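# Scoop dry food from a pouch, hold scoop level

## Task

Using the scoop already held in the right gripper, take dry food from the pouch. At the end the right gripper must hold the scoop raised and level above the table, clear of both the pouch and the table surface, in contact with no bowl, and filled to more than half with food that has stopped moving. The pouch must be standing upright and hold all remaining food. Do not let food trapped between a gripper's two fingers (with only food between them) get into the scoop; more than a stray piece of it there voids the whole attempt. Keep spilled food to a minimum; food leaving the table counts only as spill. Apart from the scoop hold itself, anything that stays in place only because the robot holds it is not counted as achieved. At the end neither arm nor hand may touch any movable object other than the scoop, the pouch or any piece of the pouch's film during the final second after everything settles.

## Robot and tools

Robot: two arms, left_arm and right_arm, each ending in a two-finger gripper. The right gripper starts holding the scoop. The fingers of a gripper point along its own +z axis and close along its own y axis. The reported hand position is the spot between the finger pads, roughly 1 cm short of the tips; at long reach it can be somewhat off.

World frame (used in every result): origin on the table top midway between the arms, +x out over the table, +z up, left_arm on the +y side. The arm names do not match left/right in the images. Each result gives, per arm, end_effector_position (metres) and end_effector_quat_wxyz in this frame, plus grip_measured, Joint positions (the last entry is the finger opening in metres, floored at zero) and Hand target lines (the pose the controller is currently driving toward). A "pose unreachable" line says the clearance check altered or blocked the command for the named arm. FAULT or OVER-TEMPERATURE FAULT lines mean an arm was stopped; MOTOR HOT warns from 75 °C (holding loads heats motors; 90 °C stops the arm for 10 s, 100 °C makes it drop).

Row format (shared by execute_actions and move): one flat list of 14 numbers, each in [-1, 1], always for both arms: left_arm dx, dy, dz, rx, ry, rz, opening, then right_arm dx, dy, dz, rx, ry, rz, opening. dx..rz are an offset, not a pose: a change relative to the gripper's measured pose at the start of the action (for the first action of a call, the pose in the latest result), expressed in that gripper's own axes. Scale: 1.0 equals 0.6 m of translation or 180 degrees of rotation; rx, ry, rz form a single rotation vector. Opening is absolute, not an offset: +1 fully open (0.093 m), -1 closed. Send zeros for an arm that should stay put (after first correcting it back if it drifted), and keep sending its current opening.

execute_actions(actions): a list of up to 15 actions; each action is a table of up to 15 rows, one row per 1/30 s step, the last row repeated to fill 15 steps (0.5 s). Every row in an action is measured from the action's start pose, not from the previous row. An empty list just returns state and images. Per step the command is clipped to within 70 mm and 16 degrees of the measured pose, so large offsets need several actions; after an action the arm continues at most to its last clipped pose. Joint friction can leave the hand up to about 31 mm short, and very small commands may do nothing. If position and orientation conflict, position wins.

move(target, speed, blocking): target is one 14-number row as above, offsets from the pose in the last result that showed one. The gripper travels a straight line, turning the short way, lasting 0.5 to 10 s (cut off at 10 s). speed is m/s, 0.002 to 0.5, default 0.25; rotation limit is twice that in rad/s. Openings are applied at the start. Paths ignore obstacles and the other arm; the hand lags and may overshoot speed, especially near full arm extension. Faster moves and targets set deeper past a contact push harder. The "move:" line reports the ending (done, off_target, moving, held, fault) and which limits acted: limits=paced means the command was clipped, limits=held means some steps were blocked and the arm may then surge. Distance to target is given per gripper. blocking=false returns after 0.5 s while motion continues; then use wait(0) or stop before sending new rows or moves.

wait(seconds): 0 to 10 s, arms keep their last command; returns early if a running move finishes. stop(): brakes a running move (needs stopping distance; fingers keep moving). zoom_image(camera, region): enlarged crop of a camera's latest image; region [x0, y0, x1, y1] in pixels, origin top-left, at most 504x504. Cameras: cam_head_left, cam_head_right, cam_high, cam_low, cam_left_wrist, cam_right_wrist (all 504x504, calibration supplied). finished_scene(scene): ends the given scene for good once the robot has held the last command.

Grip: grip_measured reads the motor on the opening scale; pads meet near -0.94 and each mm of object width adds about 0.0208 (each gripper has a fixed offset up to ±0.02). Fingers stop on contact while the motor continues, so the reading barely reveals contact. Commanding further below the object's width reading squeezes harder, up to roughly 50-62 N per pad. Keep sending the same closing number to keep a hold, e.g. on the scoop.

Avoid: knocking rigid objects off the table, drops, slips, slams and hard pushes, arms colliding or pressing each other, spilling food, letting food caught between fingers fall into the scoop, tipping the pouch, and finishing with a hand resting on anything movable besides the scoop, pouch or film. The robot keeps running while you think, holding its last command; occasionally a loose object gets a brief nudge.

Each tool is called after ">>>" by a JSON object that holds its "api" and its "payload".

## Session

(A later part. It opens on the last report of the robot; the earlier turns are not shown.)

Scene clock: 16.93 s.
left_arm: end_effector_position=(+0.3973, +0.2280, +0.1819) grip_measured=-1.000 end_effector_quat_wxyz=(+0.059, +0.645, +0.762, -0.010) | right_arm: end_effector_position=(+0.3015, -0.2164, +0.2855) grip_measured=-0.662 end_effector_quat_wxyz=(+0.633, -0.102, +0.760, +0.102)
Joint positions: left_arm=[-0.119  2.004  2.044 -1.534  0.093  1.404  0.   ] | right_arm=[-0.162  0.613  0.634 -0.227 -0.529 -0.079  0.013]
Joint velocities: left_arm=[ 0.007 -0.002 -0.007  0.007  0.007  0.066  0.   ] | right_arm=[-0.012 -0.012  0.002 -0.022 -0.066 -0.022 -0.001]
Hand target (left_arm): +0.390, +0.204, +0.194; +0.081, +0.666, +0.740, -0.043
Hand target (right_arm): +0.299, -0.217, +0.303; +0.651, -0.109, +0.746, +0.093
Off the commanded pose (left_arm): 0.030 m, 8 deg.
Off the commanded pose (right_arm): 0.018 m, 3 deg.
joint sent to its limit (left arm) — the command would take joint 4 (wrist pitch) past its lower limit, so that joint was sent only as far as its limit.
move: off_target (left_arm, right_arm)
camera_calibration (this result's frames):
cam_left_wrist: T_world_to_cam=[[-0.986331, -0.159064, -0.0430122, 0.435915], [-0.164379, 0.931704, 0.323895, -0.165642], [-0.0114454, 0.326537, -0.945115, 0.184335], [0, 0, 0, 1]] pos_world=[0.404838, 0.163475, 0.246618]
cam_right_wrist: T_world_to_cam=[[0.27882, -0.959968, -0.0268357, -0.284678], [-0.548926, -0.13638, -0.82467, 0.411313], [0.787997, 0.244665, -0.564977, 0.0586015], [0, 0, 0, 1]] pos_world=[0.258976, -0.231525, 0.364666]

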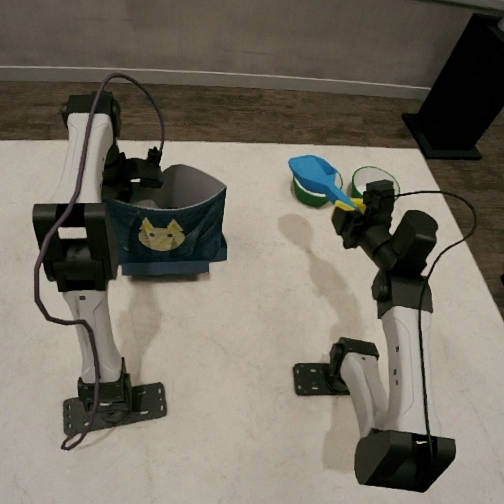

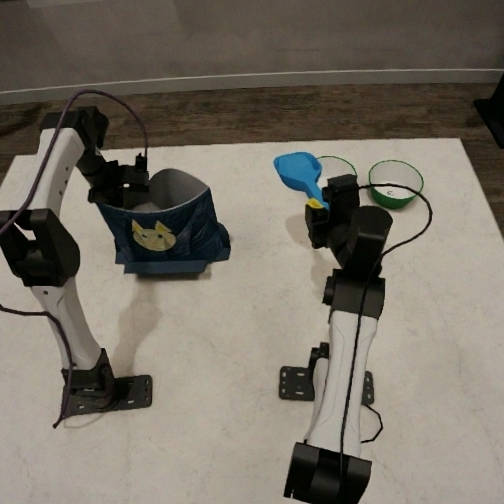

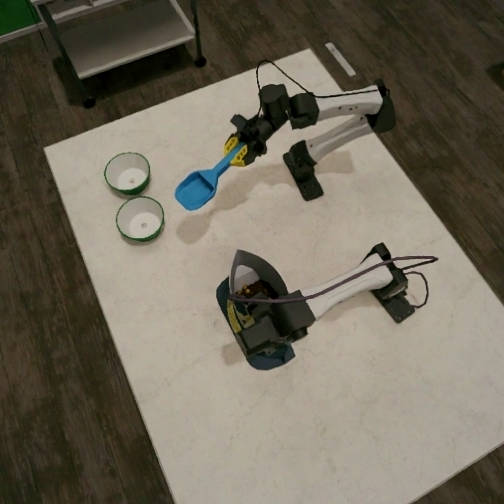

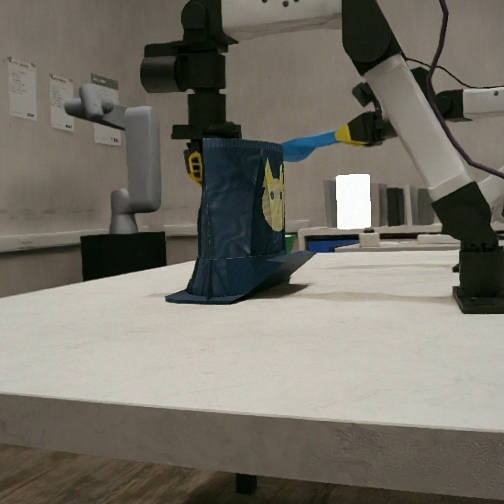

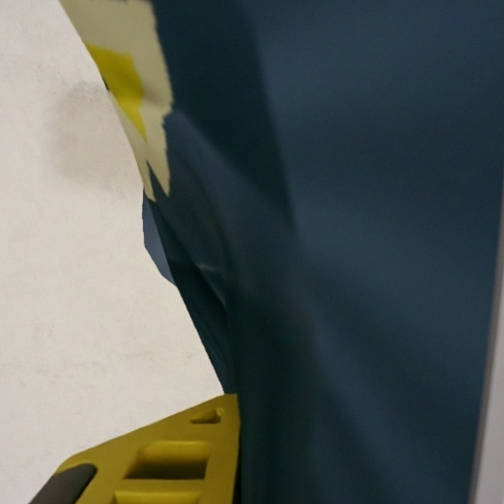

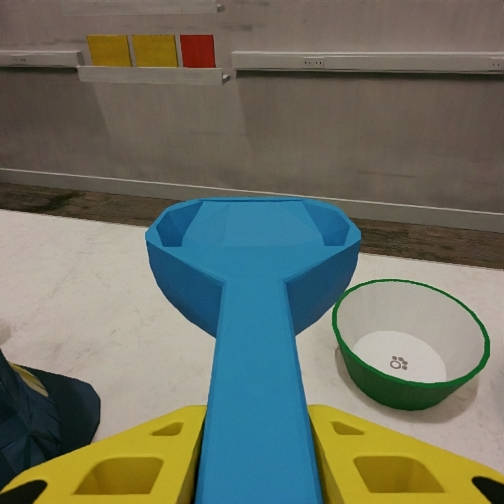

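>>> {"api": "move", "payload": {"target": [0,-0.03,0,0,0,-0.2,-0.3,0,0,0,0,0,0,-0.75]}}

>>> {"api": "move", "payload": {"target": [0,0,-0.13,0,0,0,-0.3,-0.12,0,0,0,0,0,-0.75]}}

>>> {"api": "move", "payload": {"target": [0.2,0.1,0,0,0,-0.2,-1,0,0,0,-0.36,0,0.07,-0.75]}}

Scene clock: 19.27 s.
left_arm: end_effector_position=(+0.3937, +0.2261, +0.1825) grip_measured=-0.302 end_effector_quat_wxyz=(+0.075, +0.383, +0.920, -0.025) | right_arm: end_effector_position=(+0.3009, -0.2161, +0.2830) grip_measured=-0.662 end_effector_quat_wxyz=(+0.629, -0.101, +0.764, +0.104)
Joint positions: left_arm=[-0.118  1.938  1.948 -1.461  0.105  0.786  0.031] | right_arm=[-0.162  0.613  0.634 -0.239 -0.53  -0.079  0.013]
Joint velocities: left_arm=[-0.002  0.012  0.002  0.051  0.022 -0.081 -0.002] | right_arm=[-0.012  0.007  0.002  0.007  0.022 -0.022 -0.001]
Hand target (left_arm): +0.380, +0.225, +0.180; +0.053, +0.378, +0.924, -0.028
Hand target (right_arm): +0.301, -0.216, +0.285; +0.633, -0.102, +0.760, +0.102
Off the commanded pose (left_arm): 0.014 m, 3 deg.
Off the commanded pose (right_arm): 0.003 m, 1 deg.
move: off_target (left_arm)
camera_calibration (this result's frames):
cam_left_wrist: T_world_to_cam=[[-0.716279, -0.697788, 0.00601239, 0.438602], [-0.670366, 0.690472, 0.271767, 0.0986166], [-0.193787, 0.190631, -0.962344, 0.291135], [0, 0, 0, 1]] pos_world=[0.436689, 0.18246, 0.250734]
cam_right_wrist: T_world_to_cam=[[0.279636, -0.959558, -0.032443, -0.282855], [-0.557749, -0.13485, -0.818982, 0.410415], [0.781485, 0.247112, -0.572902, 0.0623264], [0, 0, 0, 1]] pos_world=[0.259298, -0.231473, 0.362652]

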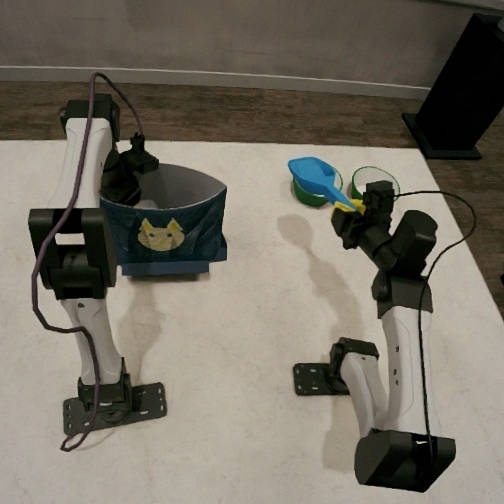

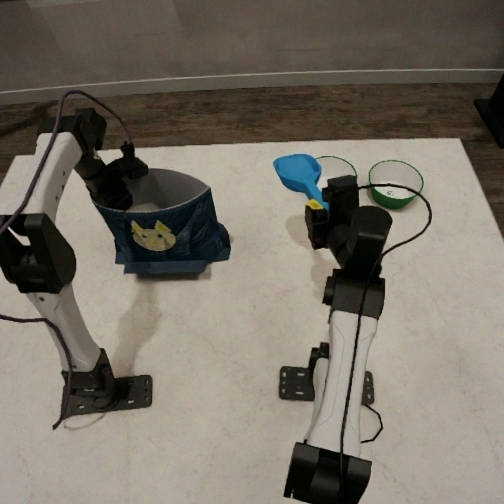

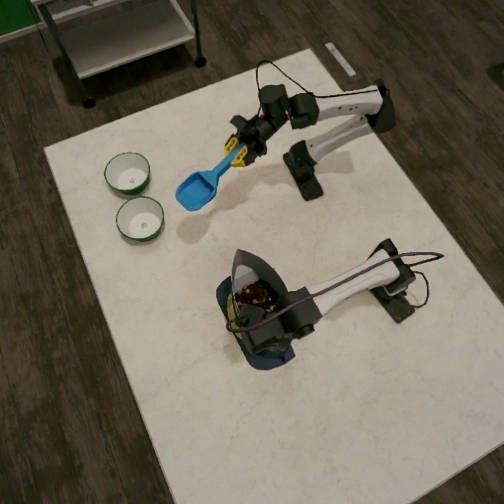

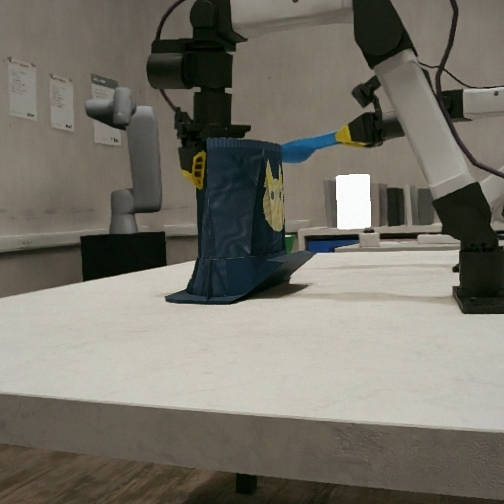

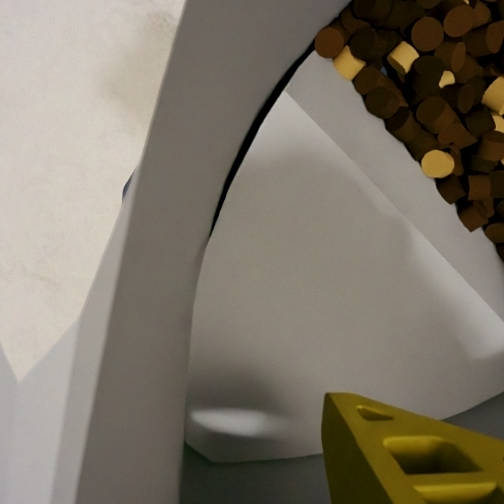

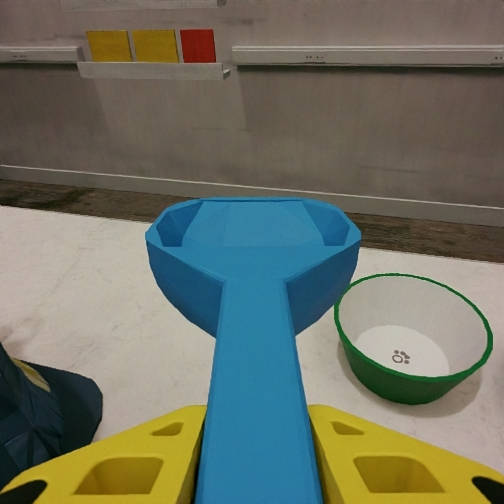

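Scene clock: 20.30 s.
left_arm: end_effector_position=(+0.3863, +0.2319, +0.2496) grip_measured=-0.302 end_effector_quat_wxyz=(+0.135, +0.377, +0.916, +0.001) | right_arm: end_effector_position=(+0.3135, -0.2169, +0.3438) grip_measured=-0.662 end_effector_quat_wxyz=(+0.622, -0.098, +0.770, +0.103)
Joint positions: left_arm=[-0.103  1.87   2.116 -1.567  0.105  0.786  0.031] | right_arm=[-0.139  0.762  0.929 -0.404 -0.502 -0.077  0.013]
Joint velocities: left_arm=[ 0.007 -0.002  0.002 -0.037  0.037 -0.051 -0.   ] | right_arm=[-0.002  0.002 -0.002  0.007 -0.007  0.051  0.001]
Hand target (left_arm): +0.383, +0.234, +0.258; +0.142, +0.377, +0.915, +0.002
Hand target (right_arm): +0.315, -0.215, +0.353; +0.629, -0.101, +0.764, +0.104
Off the commanded pose (left_arm): 0.010 m, 7 deg.
Off the commanded pose (right_arm): 0.010 m, 1 deg.
joint sent to its limit (left arm) — the command would take joint 4 (wrist pitch) past its lower limit, so that joint was sent only as far as its limit.
move: off_target (left_arm)
camera_calibration (this result's frames):
cam_left_wrist: T_world_to_cam=[[-0.700225, -0.708572, -0.0872416, 0.456523], [-0.71042, 0.679478, 0.183338, 0.111453], [-0.0706295, 0.190356, -0.979171, 0.309824], [0, 0, 0, 1]] pos_world=[0.42073, 0.188772, 0.322765]
cam_right_wrist: T_world_to_cam=[[0.274063, -0.960949, -0.038282, -0.281777], [-0.574953, -0.131808, -0.8075, 0.469128], [0.770921, 0.243316, -0.588624, 0.0954095], [0, 0, 0, 1]] pos_world=[0.273398, -0.232153, 0.424194]

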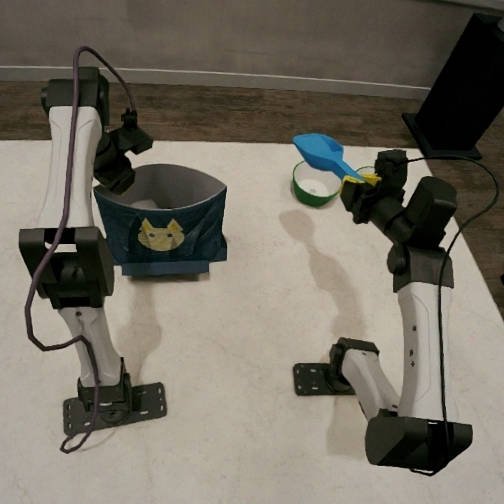

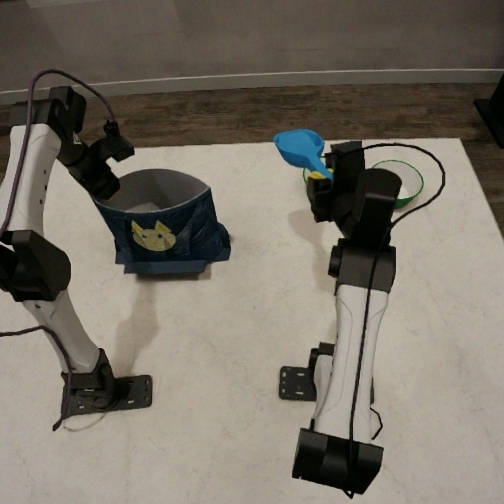

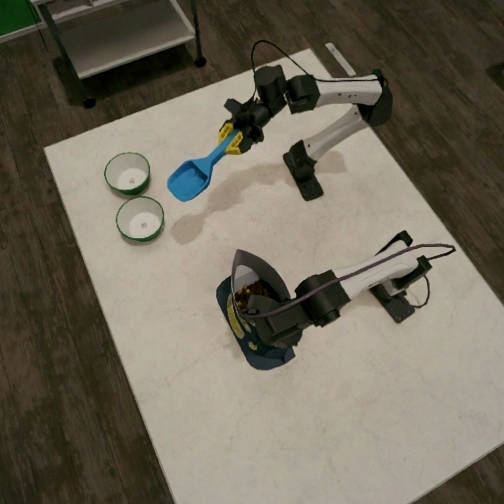

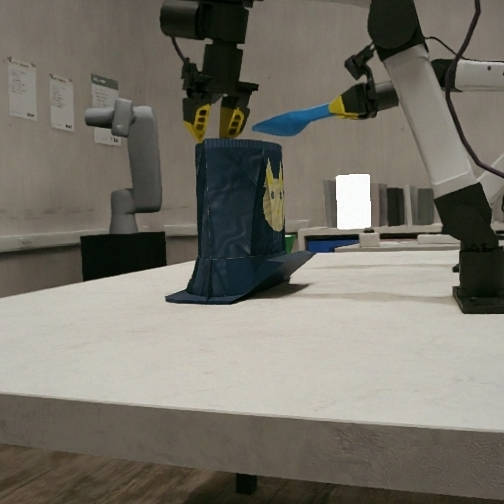

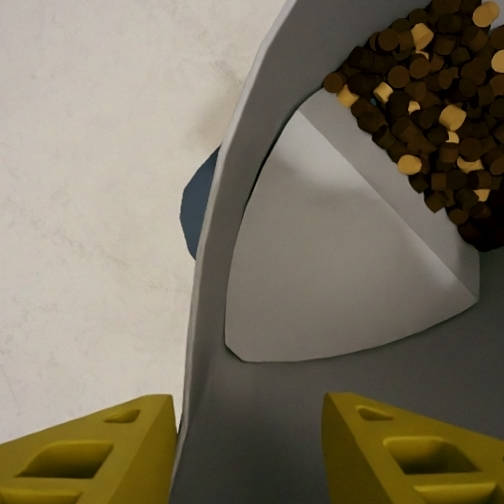

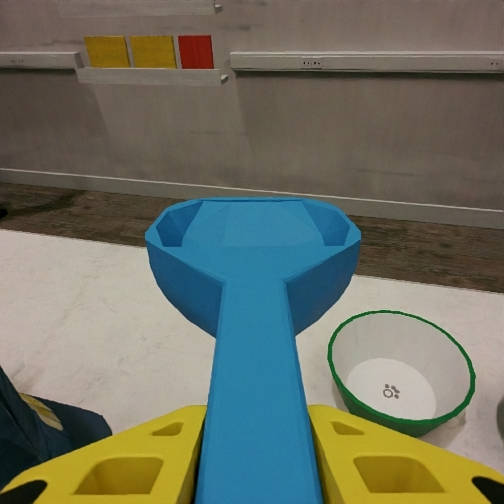

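Scene clock: 23.00 s.
left_arm: end_effector_position=(+0.3619, +0.3251, +0.2459) grip_measured=-1.000 end_effector_quat_wxyz=(+0.176, +0.109, +0.974, -0.086) | right_arm: end_effector_position=(+0.3119, -0.2136, +0.3363) grip_measured=-0.663 end_effector_quat_wxyz=(+0.541, -0.218, +0.680, +0.445)
Joint positions: left_arm=[ 0.25   1.781  1.954 -1.502  0.316  0.555  0.   ] | right_arm=[-0.47   1.213  1.102 -0.701 -1.543 -0.433  0.013]
Joint velocities: left_arm=[ 0.007 -0.022 -0.012  0.022 -0.022 -0.007  0.   ] | right_arm=[ 0.007  0.037  0.022 -0.051  0.022 -0.007 -0.001]
Hand target (left_arm): +0.346, +0.353, +0.228; +0.129, +0.076, +0.988, -0.045
Hand target (right_arm): +0.314, -0.217, +0.342; +0.542, -0.217, +0.675, +0.451
Off the commanded pose (left_arm): 0.041 m, 9 deg.
Off the commanded pose (right_arm): 0.008 m, 23 deg; orientation clipped at the last step of the last action.
joint sent to its limit (right arm) — the command would take joint 5 (wrist yaw) past its lower limit, so that joint was sent only as far as its limit.
move: off_target (left_arm, right_arm); limits=paced
camera_calibration (this result's frames):
cam_left_wrist: T_world_to_cam=[[-0.255409, -0.956072, 0.143847, 0.36786], [-0.96238, 0.265667, 0.0569777, 0.288247], [-0.0926902, -0.123883, -0.987958, 0.399002], [0, 0, 0, 1]] pos_world=[0.408341, 0.324553, 0.324858]
cam_right_wrist: T_world_to_cam=[[0.773921, -0.513615, -0.370467, -0.227054], [-0.517053, -0.174706, -0.837934, 0.445657], [0.365653, 0.840046, -0.400775, 0.282077], [0, 0, 0, 1]] pos_world=[0.303008, -0.275717, 0.402365]

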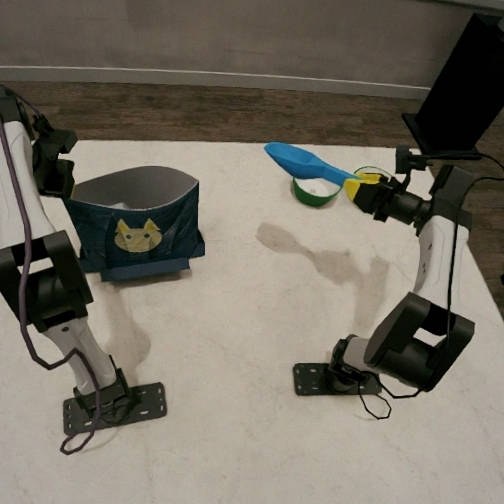

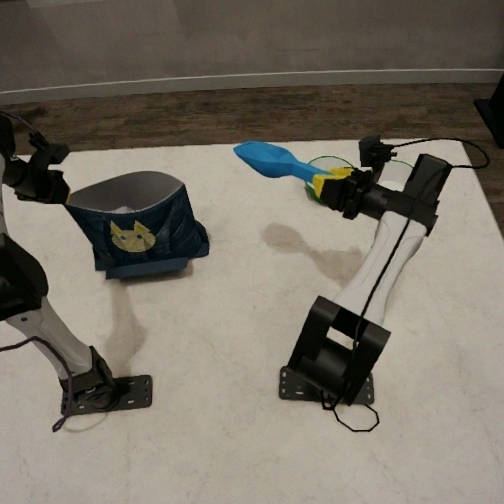

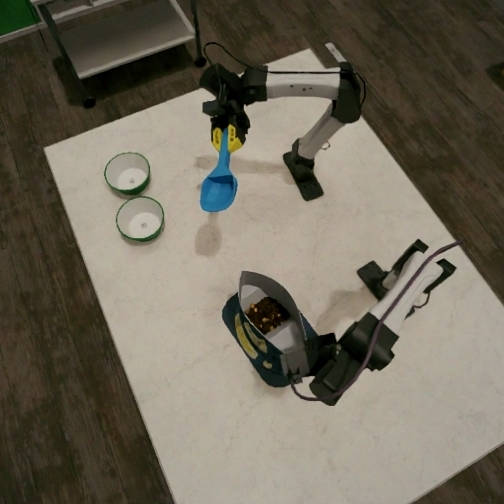

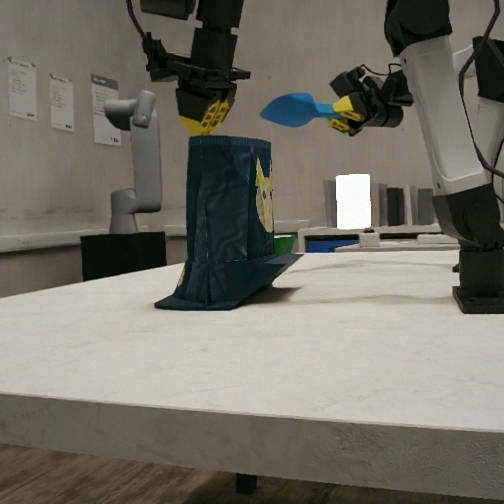

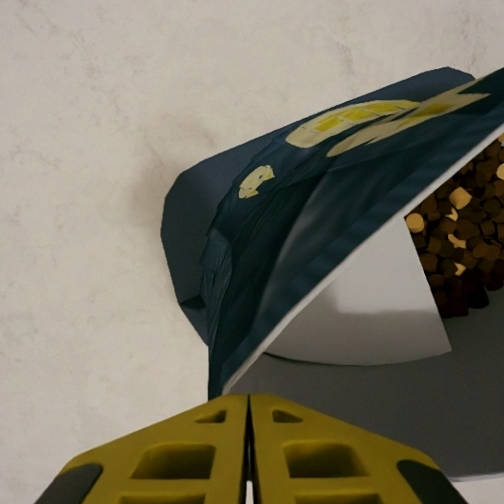

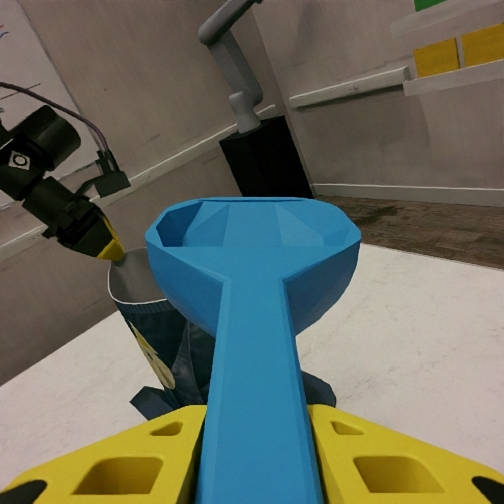

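>>> {"api": "move", "payload": {"target": [-0.127,-0.313,0.148,0,0,-0.1,-1,0,0,-0.1,0.33,0,-0.1,-0.75], "speed": 0.25}}

Scene clock: 26.27 s.
left_arm: end_effector_position=(+0.4080, +0.1194, +0.2109) grip_measured=-1.000 end_effector_quat_wxyz=(+0.148, -0.042, +0.982, -0.109) | right_arm: end_effector_position=(+0.2803, -0.2659, +0.3416) grip_measured=-0.662 end_effector_quat_wxyz=(+0.633, -0.022, +0.773, -0.037)
Joint positions: left_arm=[-0.369  1.86   1.905 -1.265  0.123 -0.355  0.   ] | right_arm=[-0.2    0.601  0.888 -0.491 -0.248 -0.138  0.013]
Joint velocities: left_arm=[-0.007 -0.012 -0.022  0.007 -0.022  0.095  0.   ] | right_arm=[ 0.002 -0.017 -0.022  0.125 -0.051  0.022  0.   ]
Hand target (left_arm): +0.415, +0.117, +0.215; +0.160, -0.044, +0.980, -0.109
Hand target (right_arm): +0.279, -0.264, +0.339; +0.636, -0.022, +0.771, -0.036
Off the commanded pose (left_arm): 0.011 m, 2 deg.
Off the commanded pose (right_arm): 0.005 m, 1 deg.
move: off_target (left_arm)
camera_calibration (this result's frames):
cam_left_wrist: T_world_to_cam=[[0.0373432, -0.969532, 0.2421, 0.0494219], [-0.991215, -0.00517784, 0.132156, 0.417529], [-0.126876, -0.244909, -0.961209, 0.366043], [0, 0, 0, 1]] pos_world=[0.458458, 0.139725, 0.2847]
cam_right_wrist: T_world_to_cam=[[-0.018697, -0.996224, 0.0847886, -0.289189], [-0.582789, -0.0580481, -0.810548, 0.464704], [0.812408, -0.0645687, -0.579503, 0.0350269], [0, 0, 0, 1]] pos_world=[0.236962, -0.25886, 0.421483]

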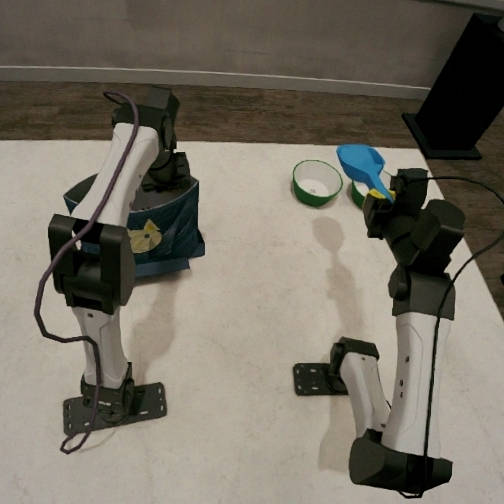

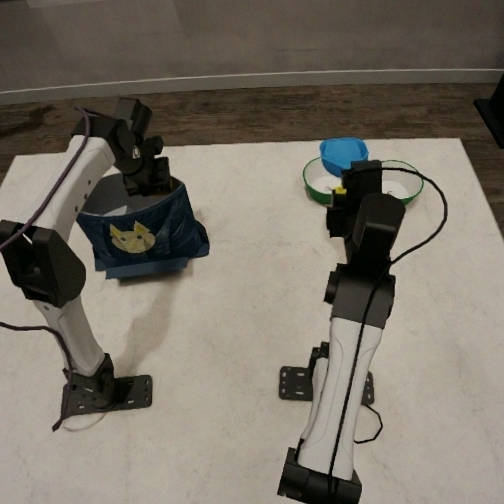

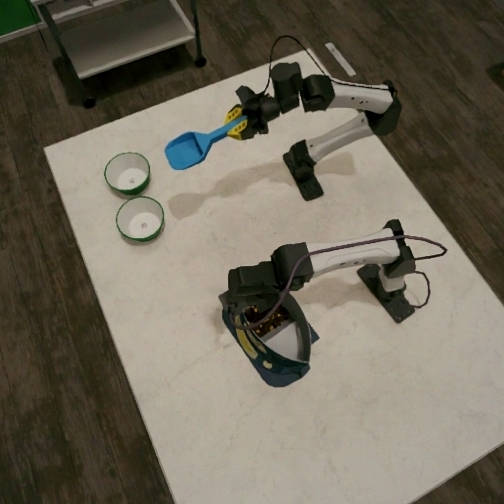

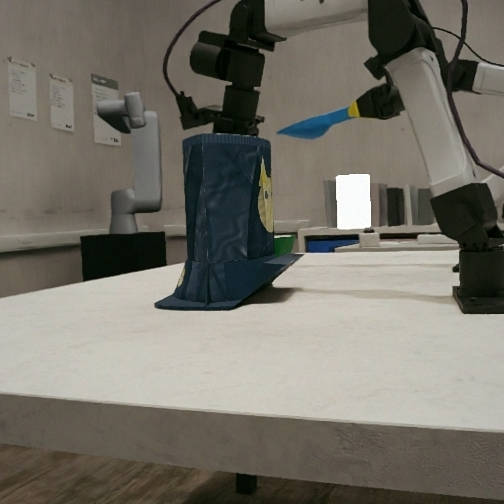

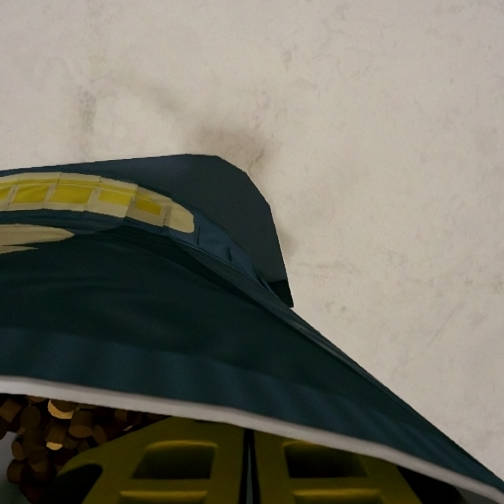

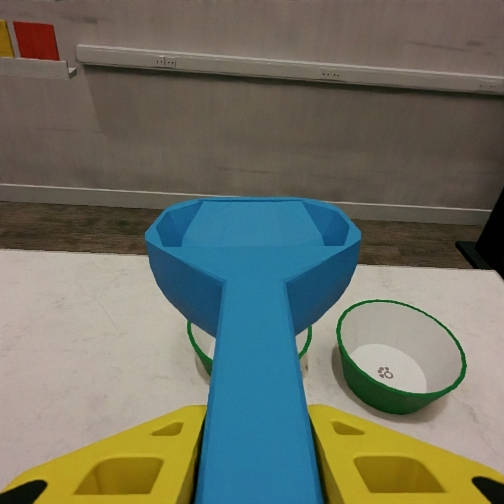

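>>> {"api": "move", "payload": {"target": [0.166,-0.19,-0.005,0,0.07,0,-1,0,0,0,0,0,0,-0.75], "speed": 0.06}}

Scene clock: 29.43 s.
left_arm: end_effector_position=(+0.3278, +0.0238, +0.2048) grip_measured=-1.000 end_effector_quat_wxyz=(+0.055, -0.041, +0.995, -0.073) | right_arm: end_effector_position=(+0.2797, -0.2661, +0.3386) grip_measured=-0.662 end_effector_quat_wxyz=(+0.628, -0.020, +0.777, -0.037)
Joint positions: left_arm=[-0.693  1.912  1.999 -1.483  0.057 -0.659  0.   ] | right_arm=[-0.2    0.601  0.888 -0.504 -0.246 -0.138  0.013]
Joint velocities: left_arm=[-0.002 -0.017  0.022  0.007 -0.007  0.051  0.   ] | right_arm=[ 0.002 -0.012 -0.007 -0.022  0.022  0.037  0.   ]
Hand target (left_arm): +0.319, +0.001, +0.212; +0.041, -0.030, +0.993, -0.111
Hand target (right_arm): +0.280, -0.266, +0.342; +0.633, -0.022, +0.773, -0.037
Off the commanded pose (left_arm): 0.029 m, 5 deg.
Off the commanded pose (right_arm): 0.003 m, 1 deg.
move: off_target (left_arm)
camera_calibration (this result's frames):
cam_left_wrist: T_world_to_cam=[[0.064103, -0.983785, 0.167504, -0.0319039], [-0.948193, -0.0077072, 0.317602, 0.28633], [-0.311162, -0.179186, -0.933312, 0.379647], [0, 0, 0, 1]] pos_world=[0.391672, 0.0388475, 0.268734]
cam_right_wrist: T_world_to_cam=[[-0.0198782, -0.996444, 0.0818758, -0.28789], [-0.593071, -0.0541764, -0.803325, 0.463328], [0.804904, -0.0645269, -0.589886, 0.0393981], [0, 0, 0, 1]] pos_world=[0.237352, -0.259223, 0.419015]

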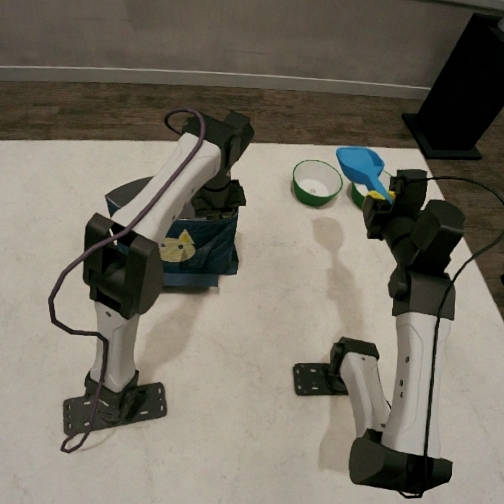

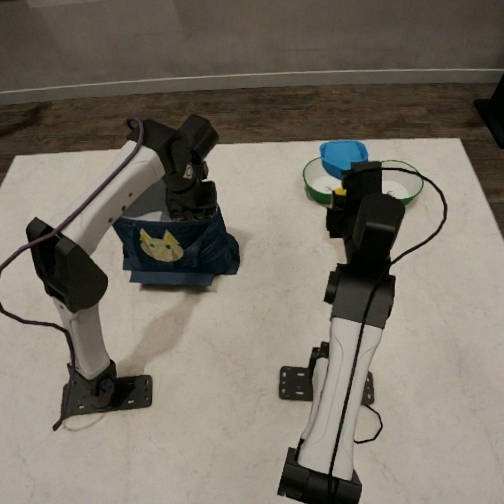

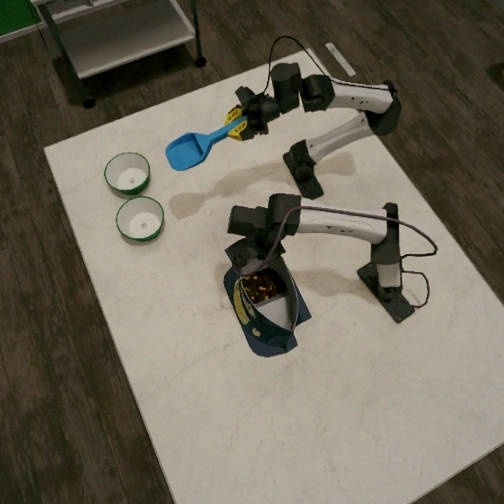

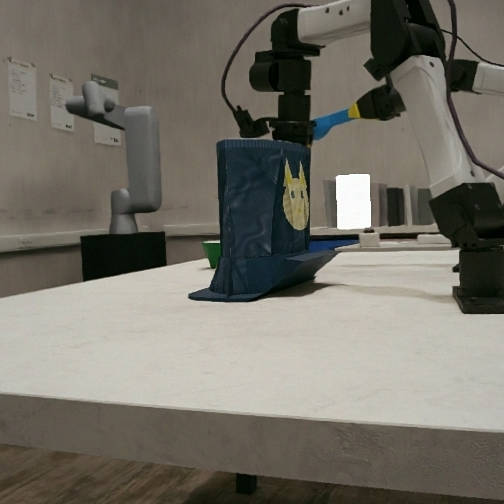

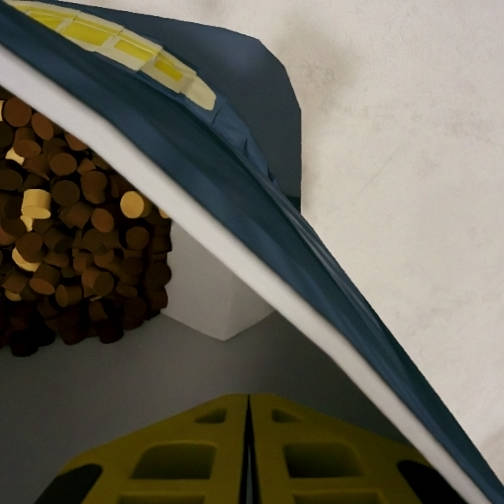

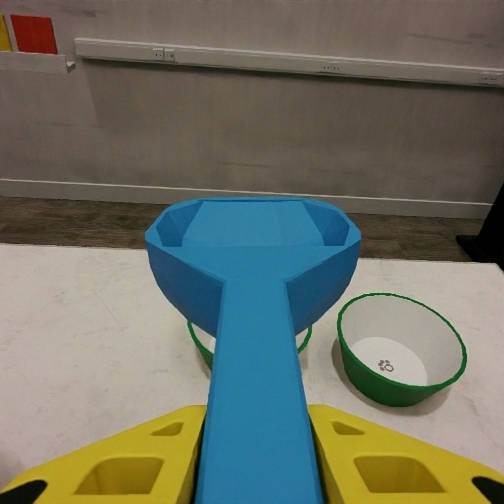

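>>> {"api": "move", "payload": {"target": [0.2,-0.05,-0.025,0,0,0,-1,0,0,0,0,0,0,-0.75], "speed": 0.05}}

>>> {"api": "move", "payload": {"target": [-0.04,0.0,-0.17,0,0,0,-1,0,0,0,0,0,0,-0.75]}}

>>> {"api": "move", "payload": {"target": [0,0.5,-0.12,0,0,0,-1,0,0,0,-0.28,0,-0.05,-0.75]}}

Scene clock: 32.53 s.
left_arm: end_effector_position=(+0.2303, -0.0067, +0.2077) grip_measured=-1.000 end_effector_quat_wxyz=(+0.081, -0.046, +0.994, -0.054) | right_arm: end_effector_position=(+0.2790, -0.2659, +0.3357) grip_measured=-0.662 end_effector_quat_wxyz=(+0.623, -0.020, +0.781, -0.035)
Joint positions: left_arm=[-0.989  1.679  1.72  -1.427 -0.062 -0.955  0.   ] | right_arm=[-0.2    0.601  0.888 -0.517 -0.246 -0.138  0.013]
Joint velocities: left_arm=[ 0.002  0.002 -0.002  0.022  0.11  -0.022  0.   ] | right_arm=[ 0.012  0.012  0.002 -0.081  0.007  0.037 -0.   ]
Hand target (left_arm): +0.211, -0.012, +0.209; +0.055, -0.041, +0.995, -0.070
Hand target (right_arm): +0.280, -0.266, +0.339; +0.628, -0.020, +0.777, -0.037
Off the commanded pose (left_arm): 0.023 m, 4 deg.
Off the commanded pose (right_arm): 0.003 m, 1 deg.
move: off_target (left_arm)
camera_calibration (this result's frames):
cam_left_wrist: T_world_to_cam=[[0.0726228, -0.988674, 0.131338, -0.0506686], [-0.962288, -0.0348448, 0.269792, 0.205758], [-0.26216, -0.145978, -0.95392, 0.339829], [0, 0, 0, 1]] pos_world=[0.290768, 0.00668227, 0.275312]
cam_right_wrist: T_world_to_cam=[[-0.0189084, -0.996727, 0.0786023, -0.286727], [-0.602738, -0.0513611, -0.796284, 0.461703], [0.797715, -0.0624331, -0.599794, 0.0440917], [0, 0, 0, 1]] pos_world=[0.237692, -0.259322, 0.41663]

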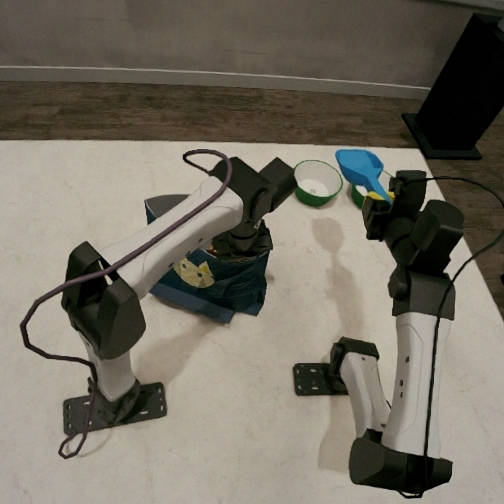

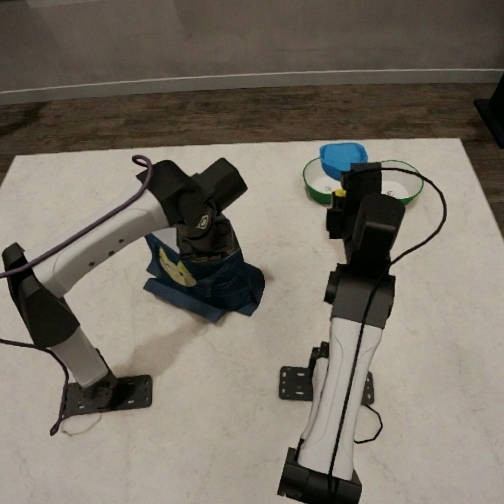

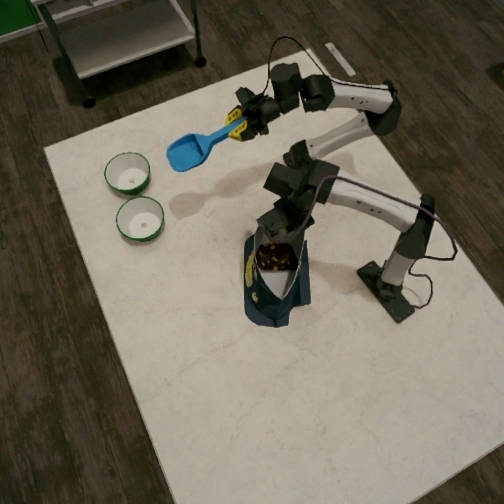

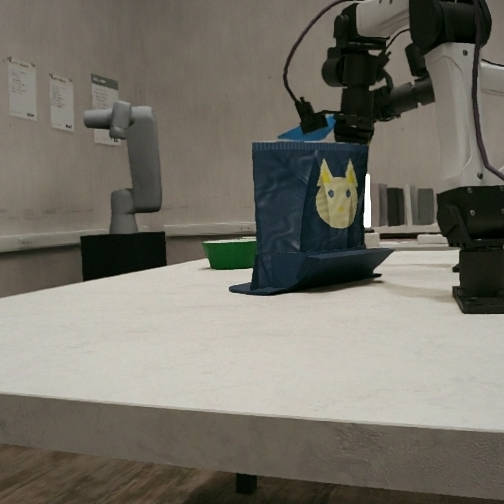

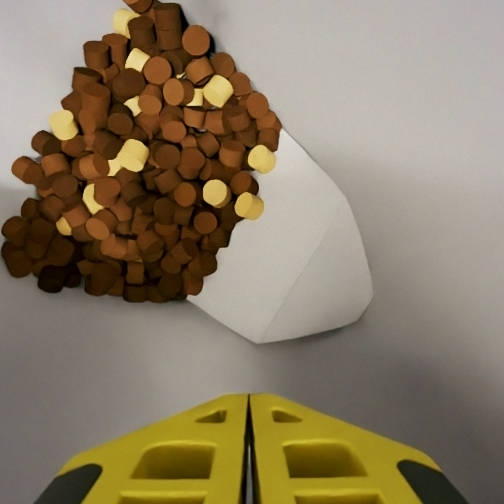

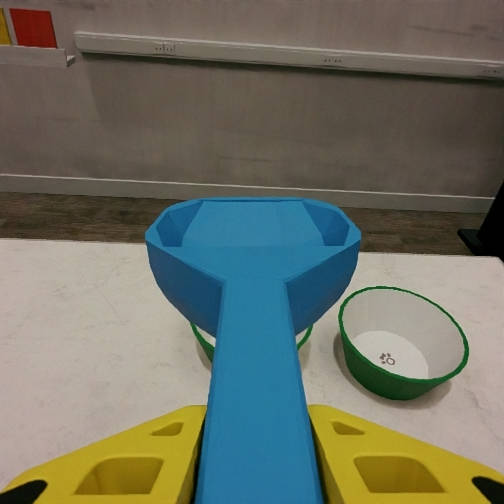

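Scene clock: 33.40 s.
left_arm: end_effector_position=(+0.2359, +0.0046, +0.3035) grip_measured=-1.000 end_effector_quat_wxyz=(+0.150, -0.044, +0.979, -0.128) | right_arm: end_effector_position=(+0.2784, -0.2657, +0.3328) grip_measured=-0.662 end_effector_quat_wxyz=(+0.618, -0.019, +0.785, -0.034)
Joint positions: left_arm=[-0.957  1.631  2.029 -1.577 -0.066 -0.911  0.   ] | right_arm=[-0.2    0.601  0.888 -0.529 -0.246 -0.138  0.013]
Joint velocities: left_arm=[ 0.017 -0.002  0.002 -0.007 -0.081  0.007  0.   ] | right_arm=[-0.002 -0.007  0.022  0.037  0.051 -0.022  0.002]
Hand target (left_arm): +0.236, +0.006, +0.310; +0.153, -0.043, +0.978, -0.137
Hand target (right_arm): +0.279, -0.266, +0.336; +0.623, -0.020, +0.781, -0.035
Off the commanded pose (left_arm): 0.008 m, 12 deg.
Off the commanded pose (right_arm): 0.003 m, 1 deg.
joint sent to its limit (left arm) — the command would take joint 4 (wrist pitch) past its lower limit, so that joint was sent only as far as its limit.
move: off_target (left_arm)
camera_calibration (this result's frames):
cam_left_wrist: T_world_to_cam=[[0.0343032, -0.959651, 0.279095, -0.0884661], [-0.991807, 0.00169704, 0.127737, 0.235624], [-0.123056, -0.28119, -0.95173, 0.401426], [0, 0, 0, 1]] pos_world=[0.286126, 0.0275806, 0.376642]
cam_right_wrist: T_world_to_cam=[[-0.0179782, -0.996998, 0.0753164, -0.285554], [-0.61232, -0.0485709, -0.789117, 0.460019], [0.790406, -0.0603046, -0.609608, 0.0487621], [0, 0, 0, 1]] pos_world=[0.238003, -0.259413, 0.414241]

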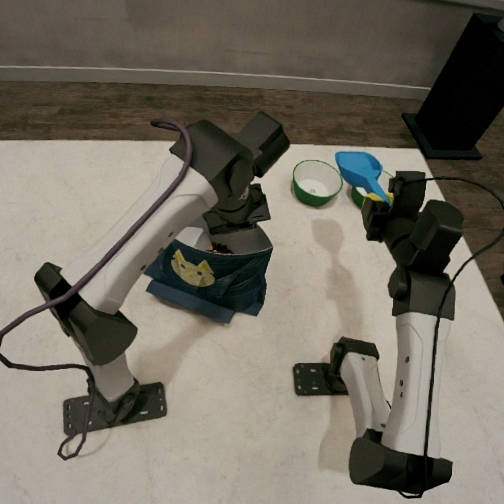

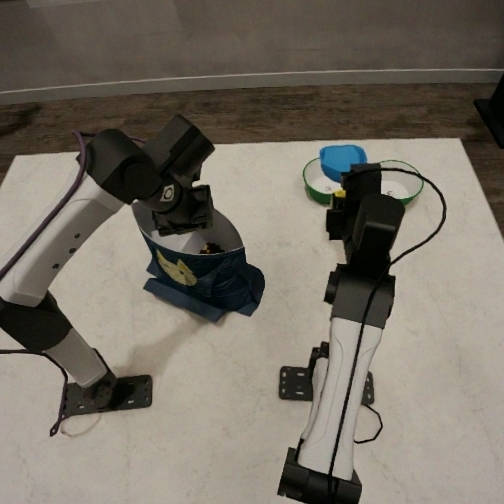

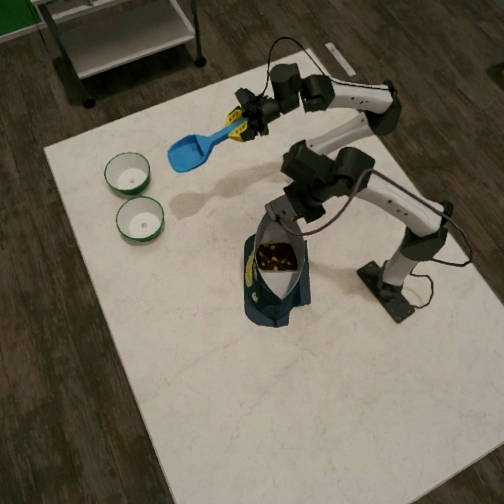

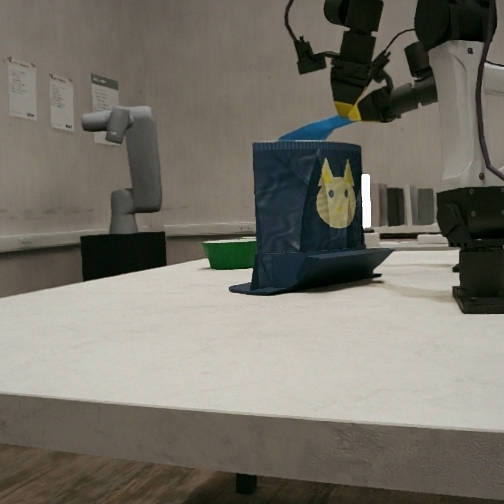

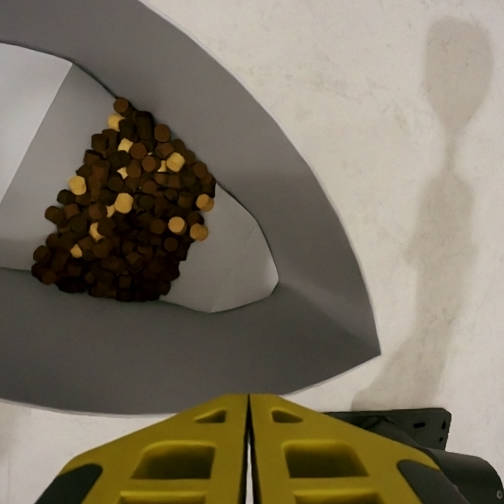

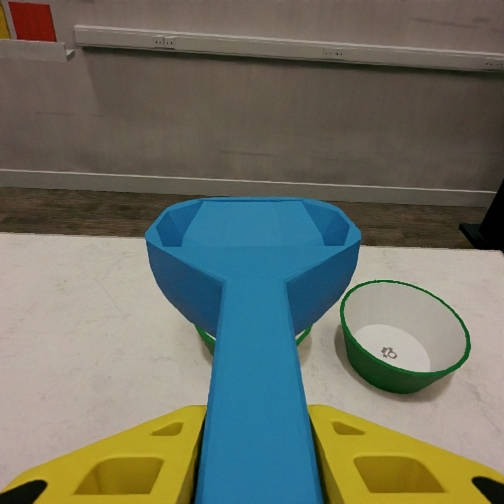

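Scene clock: 35.87 s.
left_arm: end_effector_position=(+0.2010, +0.3021, +0.2898) grip_measured=-1.000 end_effector_quat_wxyz=(+0.254, -0.069, +0.963, -0.065) | right_arm: end_effector_position=(+0.2776, -0.2649, +0.3233) grip_measured=-0.662 end_effector_quat_wxyz=(+0.566, -0.295, +0.741, +0.209)
Joint positions: left_arm=[ 0.468  1.118  1.526 -1.58   0.359  0.374  0.   ] | right_arm=[-0.729  1.278  1.347 -1.552 -1.293 -1.505  0.013]
Joint velocities: left_arm=[-0.002 -0.002 -0.012 -0.037  0.007 -0.037  0.   ] | right_arm=[-0.017  0.002  0.002 -0.007  0.037 -0.022 -0.001]
Hand target (left_arm): +0.200, +0.301, +0.285; +0.249, -0.068, +0.964, -0.071
Hand target (right_arm): +0.278, -0.266, +0.331; +0.572, -0.299, +0.736, +0.204
Off the commanded pose (left_arm): 0.009 m, 14 deg.
Off the commanded pose (right_arm): 0.010 m, 8 deg.
joint sent to its limit (left arm) — the command would take joint 4 (wrist pitch) past its lower limit, so that joint was sent only as far as its limit.
joint sent to its limit (right arm) — the command would take joint 4 (wrist pitch) past its lower limit, so that joint was sent only as far as its limit.
move: off_target (left_arm, right_arm)
camera_calibration (this result's frames):
cam_left_wrist: T_world_to_cam=[[0.0836863, -0.981642, 0.171395, 0.229989], [-0.992386, -0.0976979, -0.0750036, 0.291093], [0.0903716, -0.163813, -0.982343, 0.398242], [0, 0, 0, 1]] pos_world=[0.23364, 0.319443, 0.373624]
cam_right_wrist: T_world_to_cam=[[0.669943, -0.742016, 0.0242645, -0.390974], [-0.465257, -0.445086, -0.765136, 0.298495], [0.578544, 0.501308, -0.643411, 0.262131], [0, 0, 0, 1]] pos_world=[0.249153, -0.288662, 0.406535]

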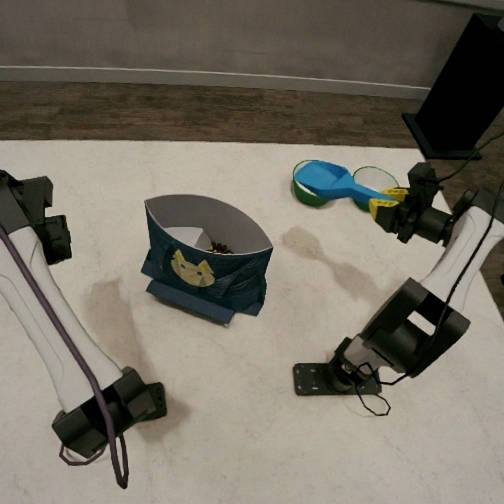

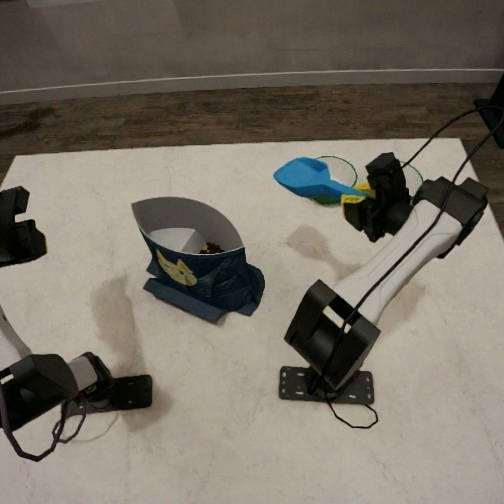

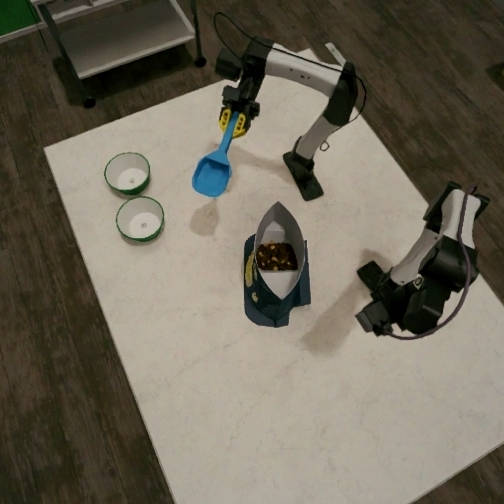

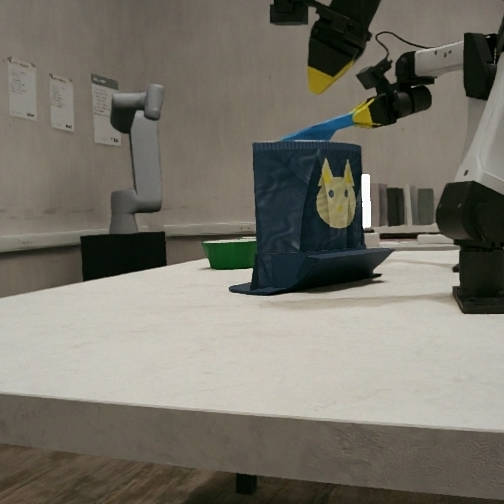

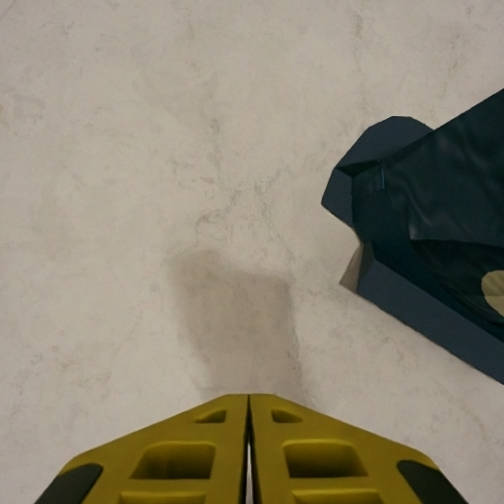

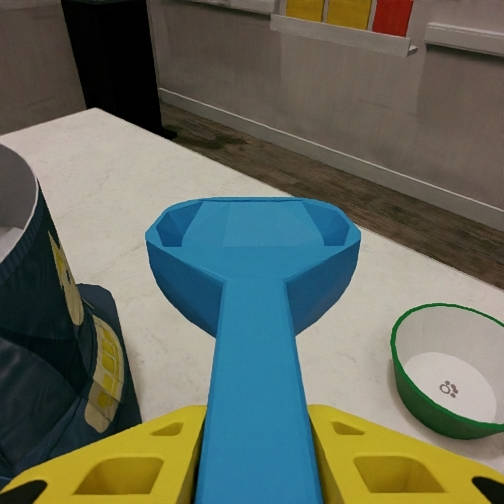

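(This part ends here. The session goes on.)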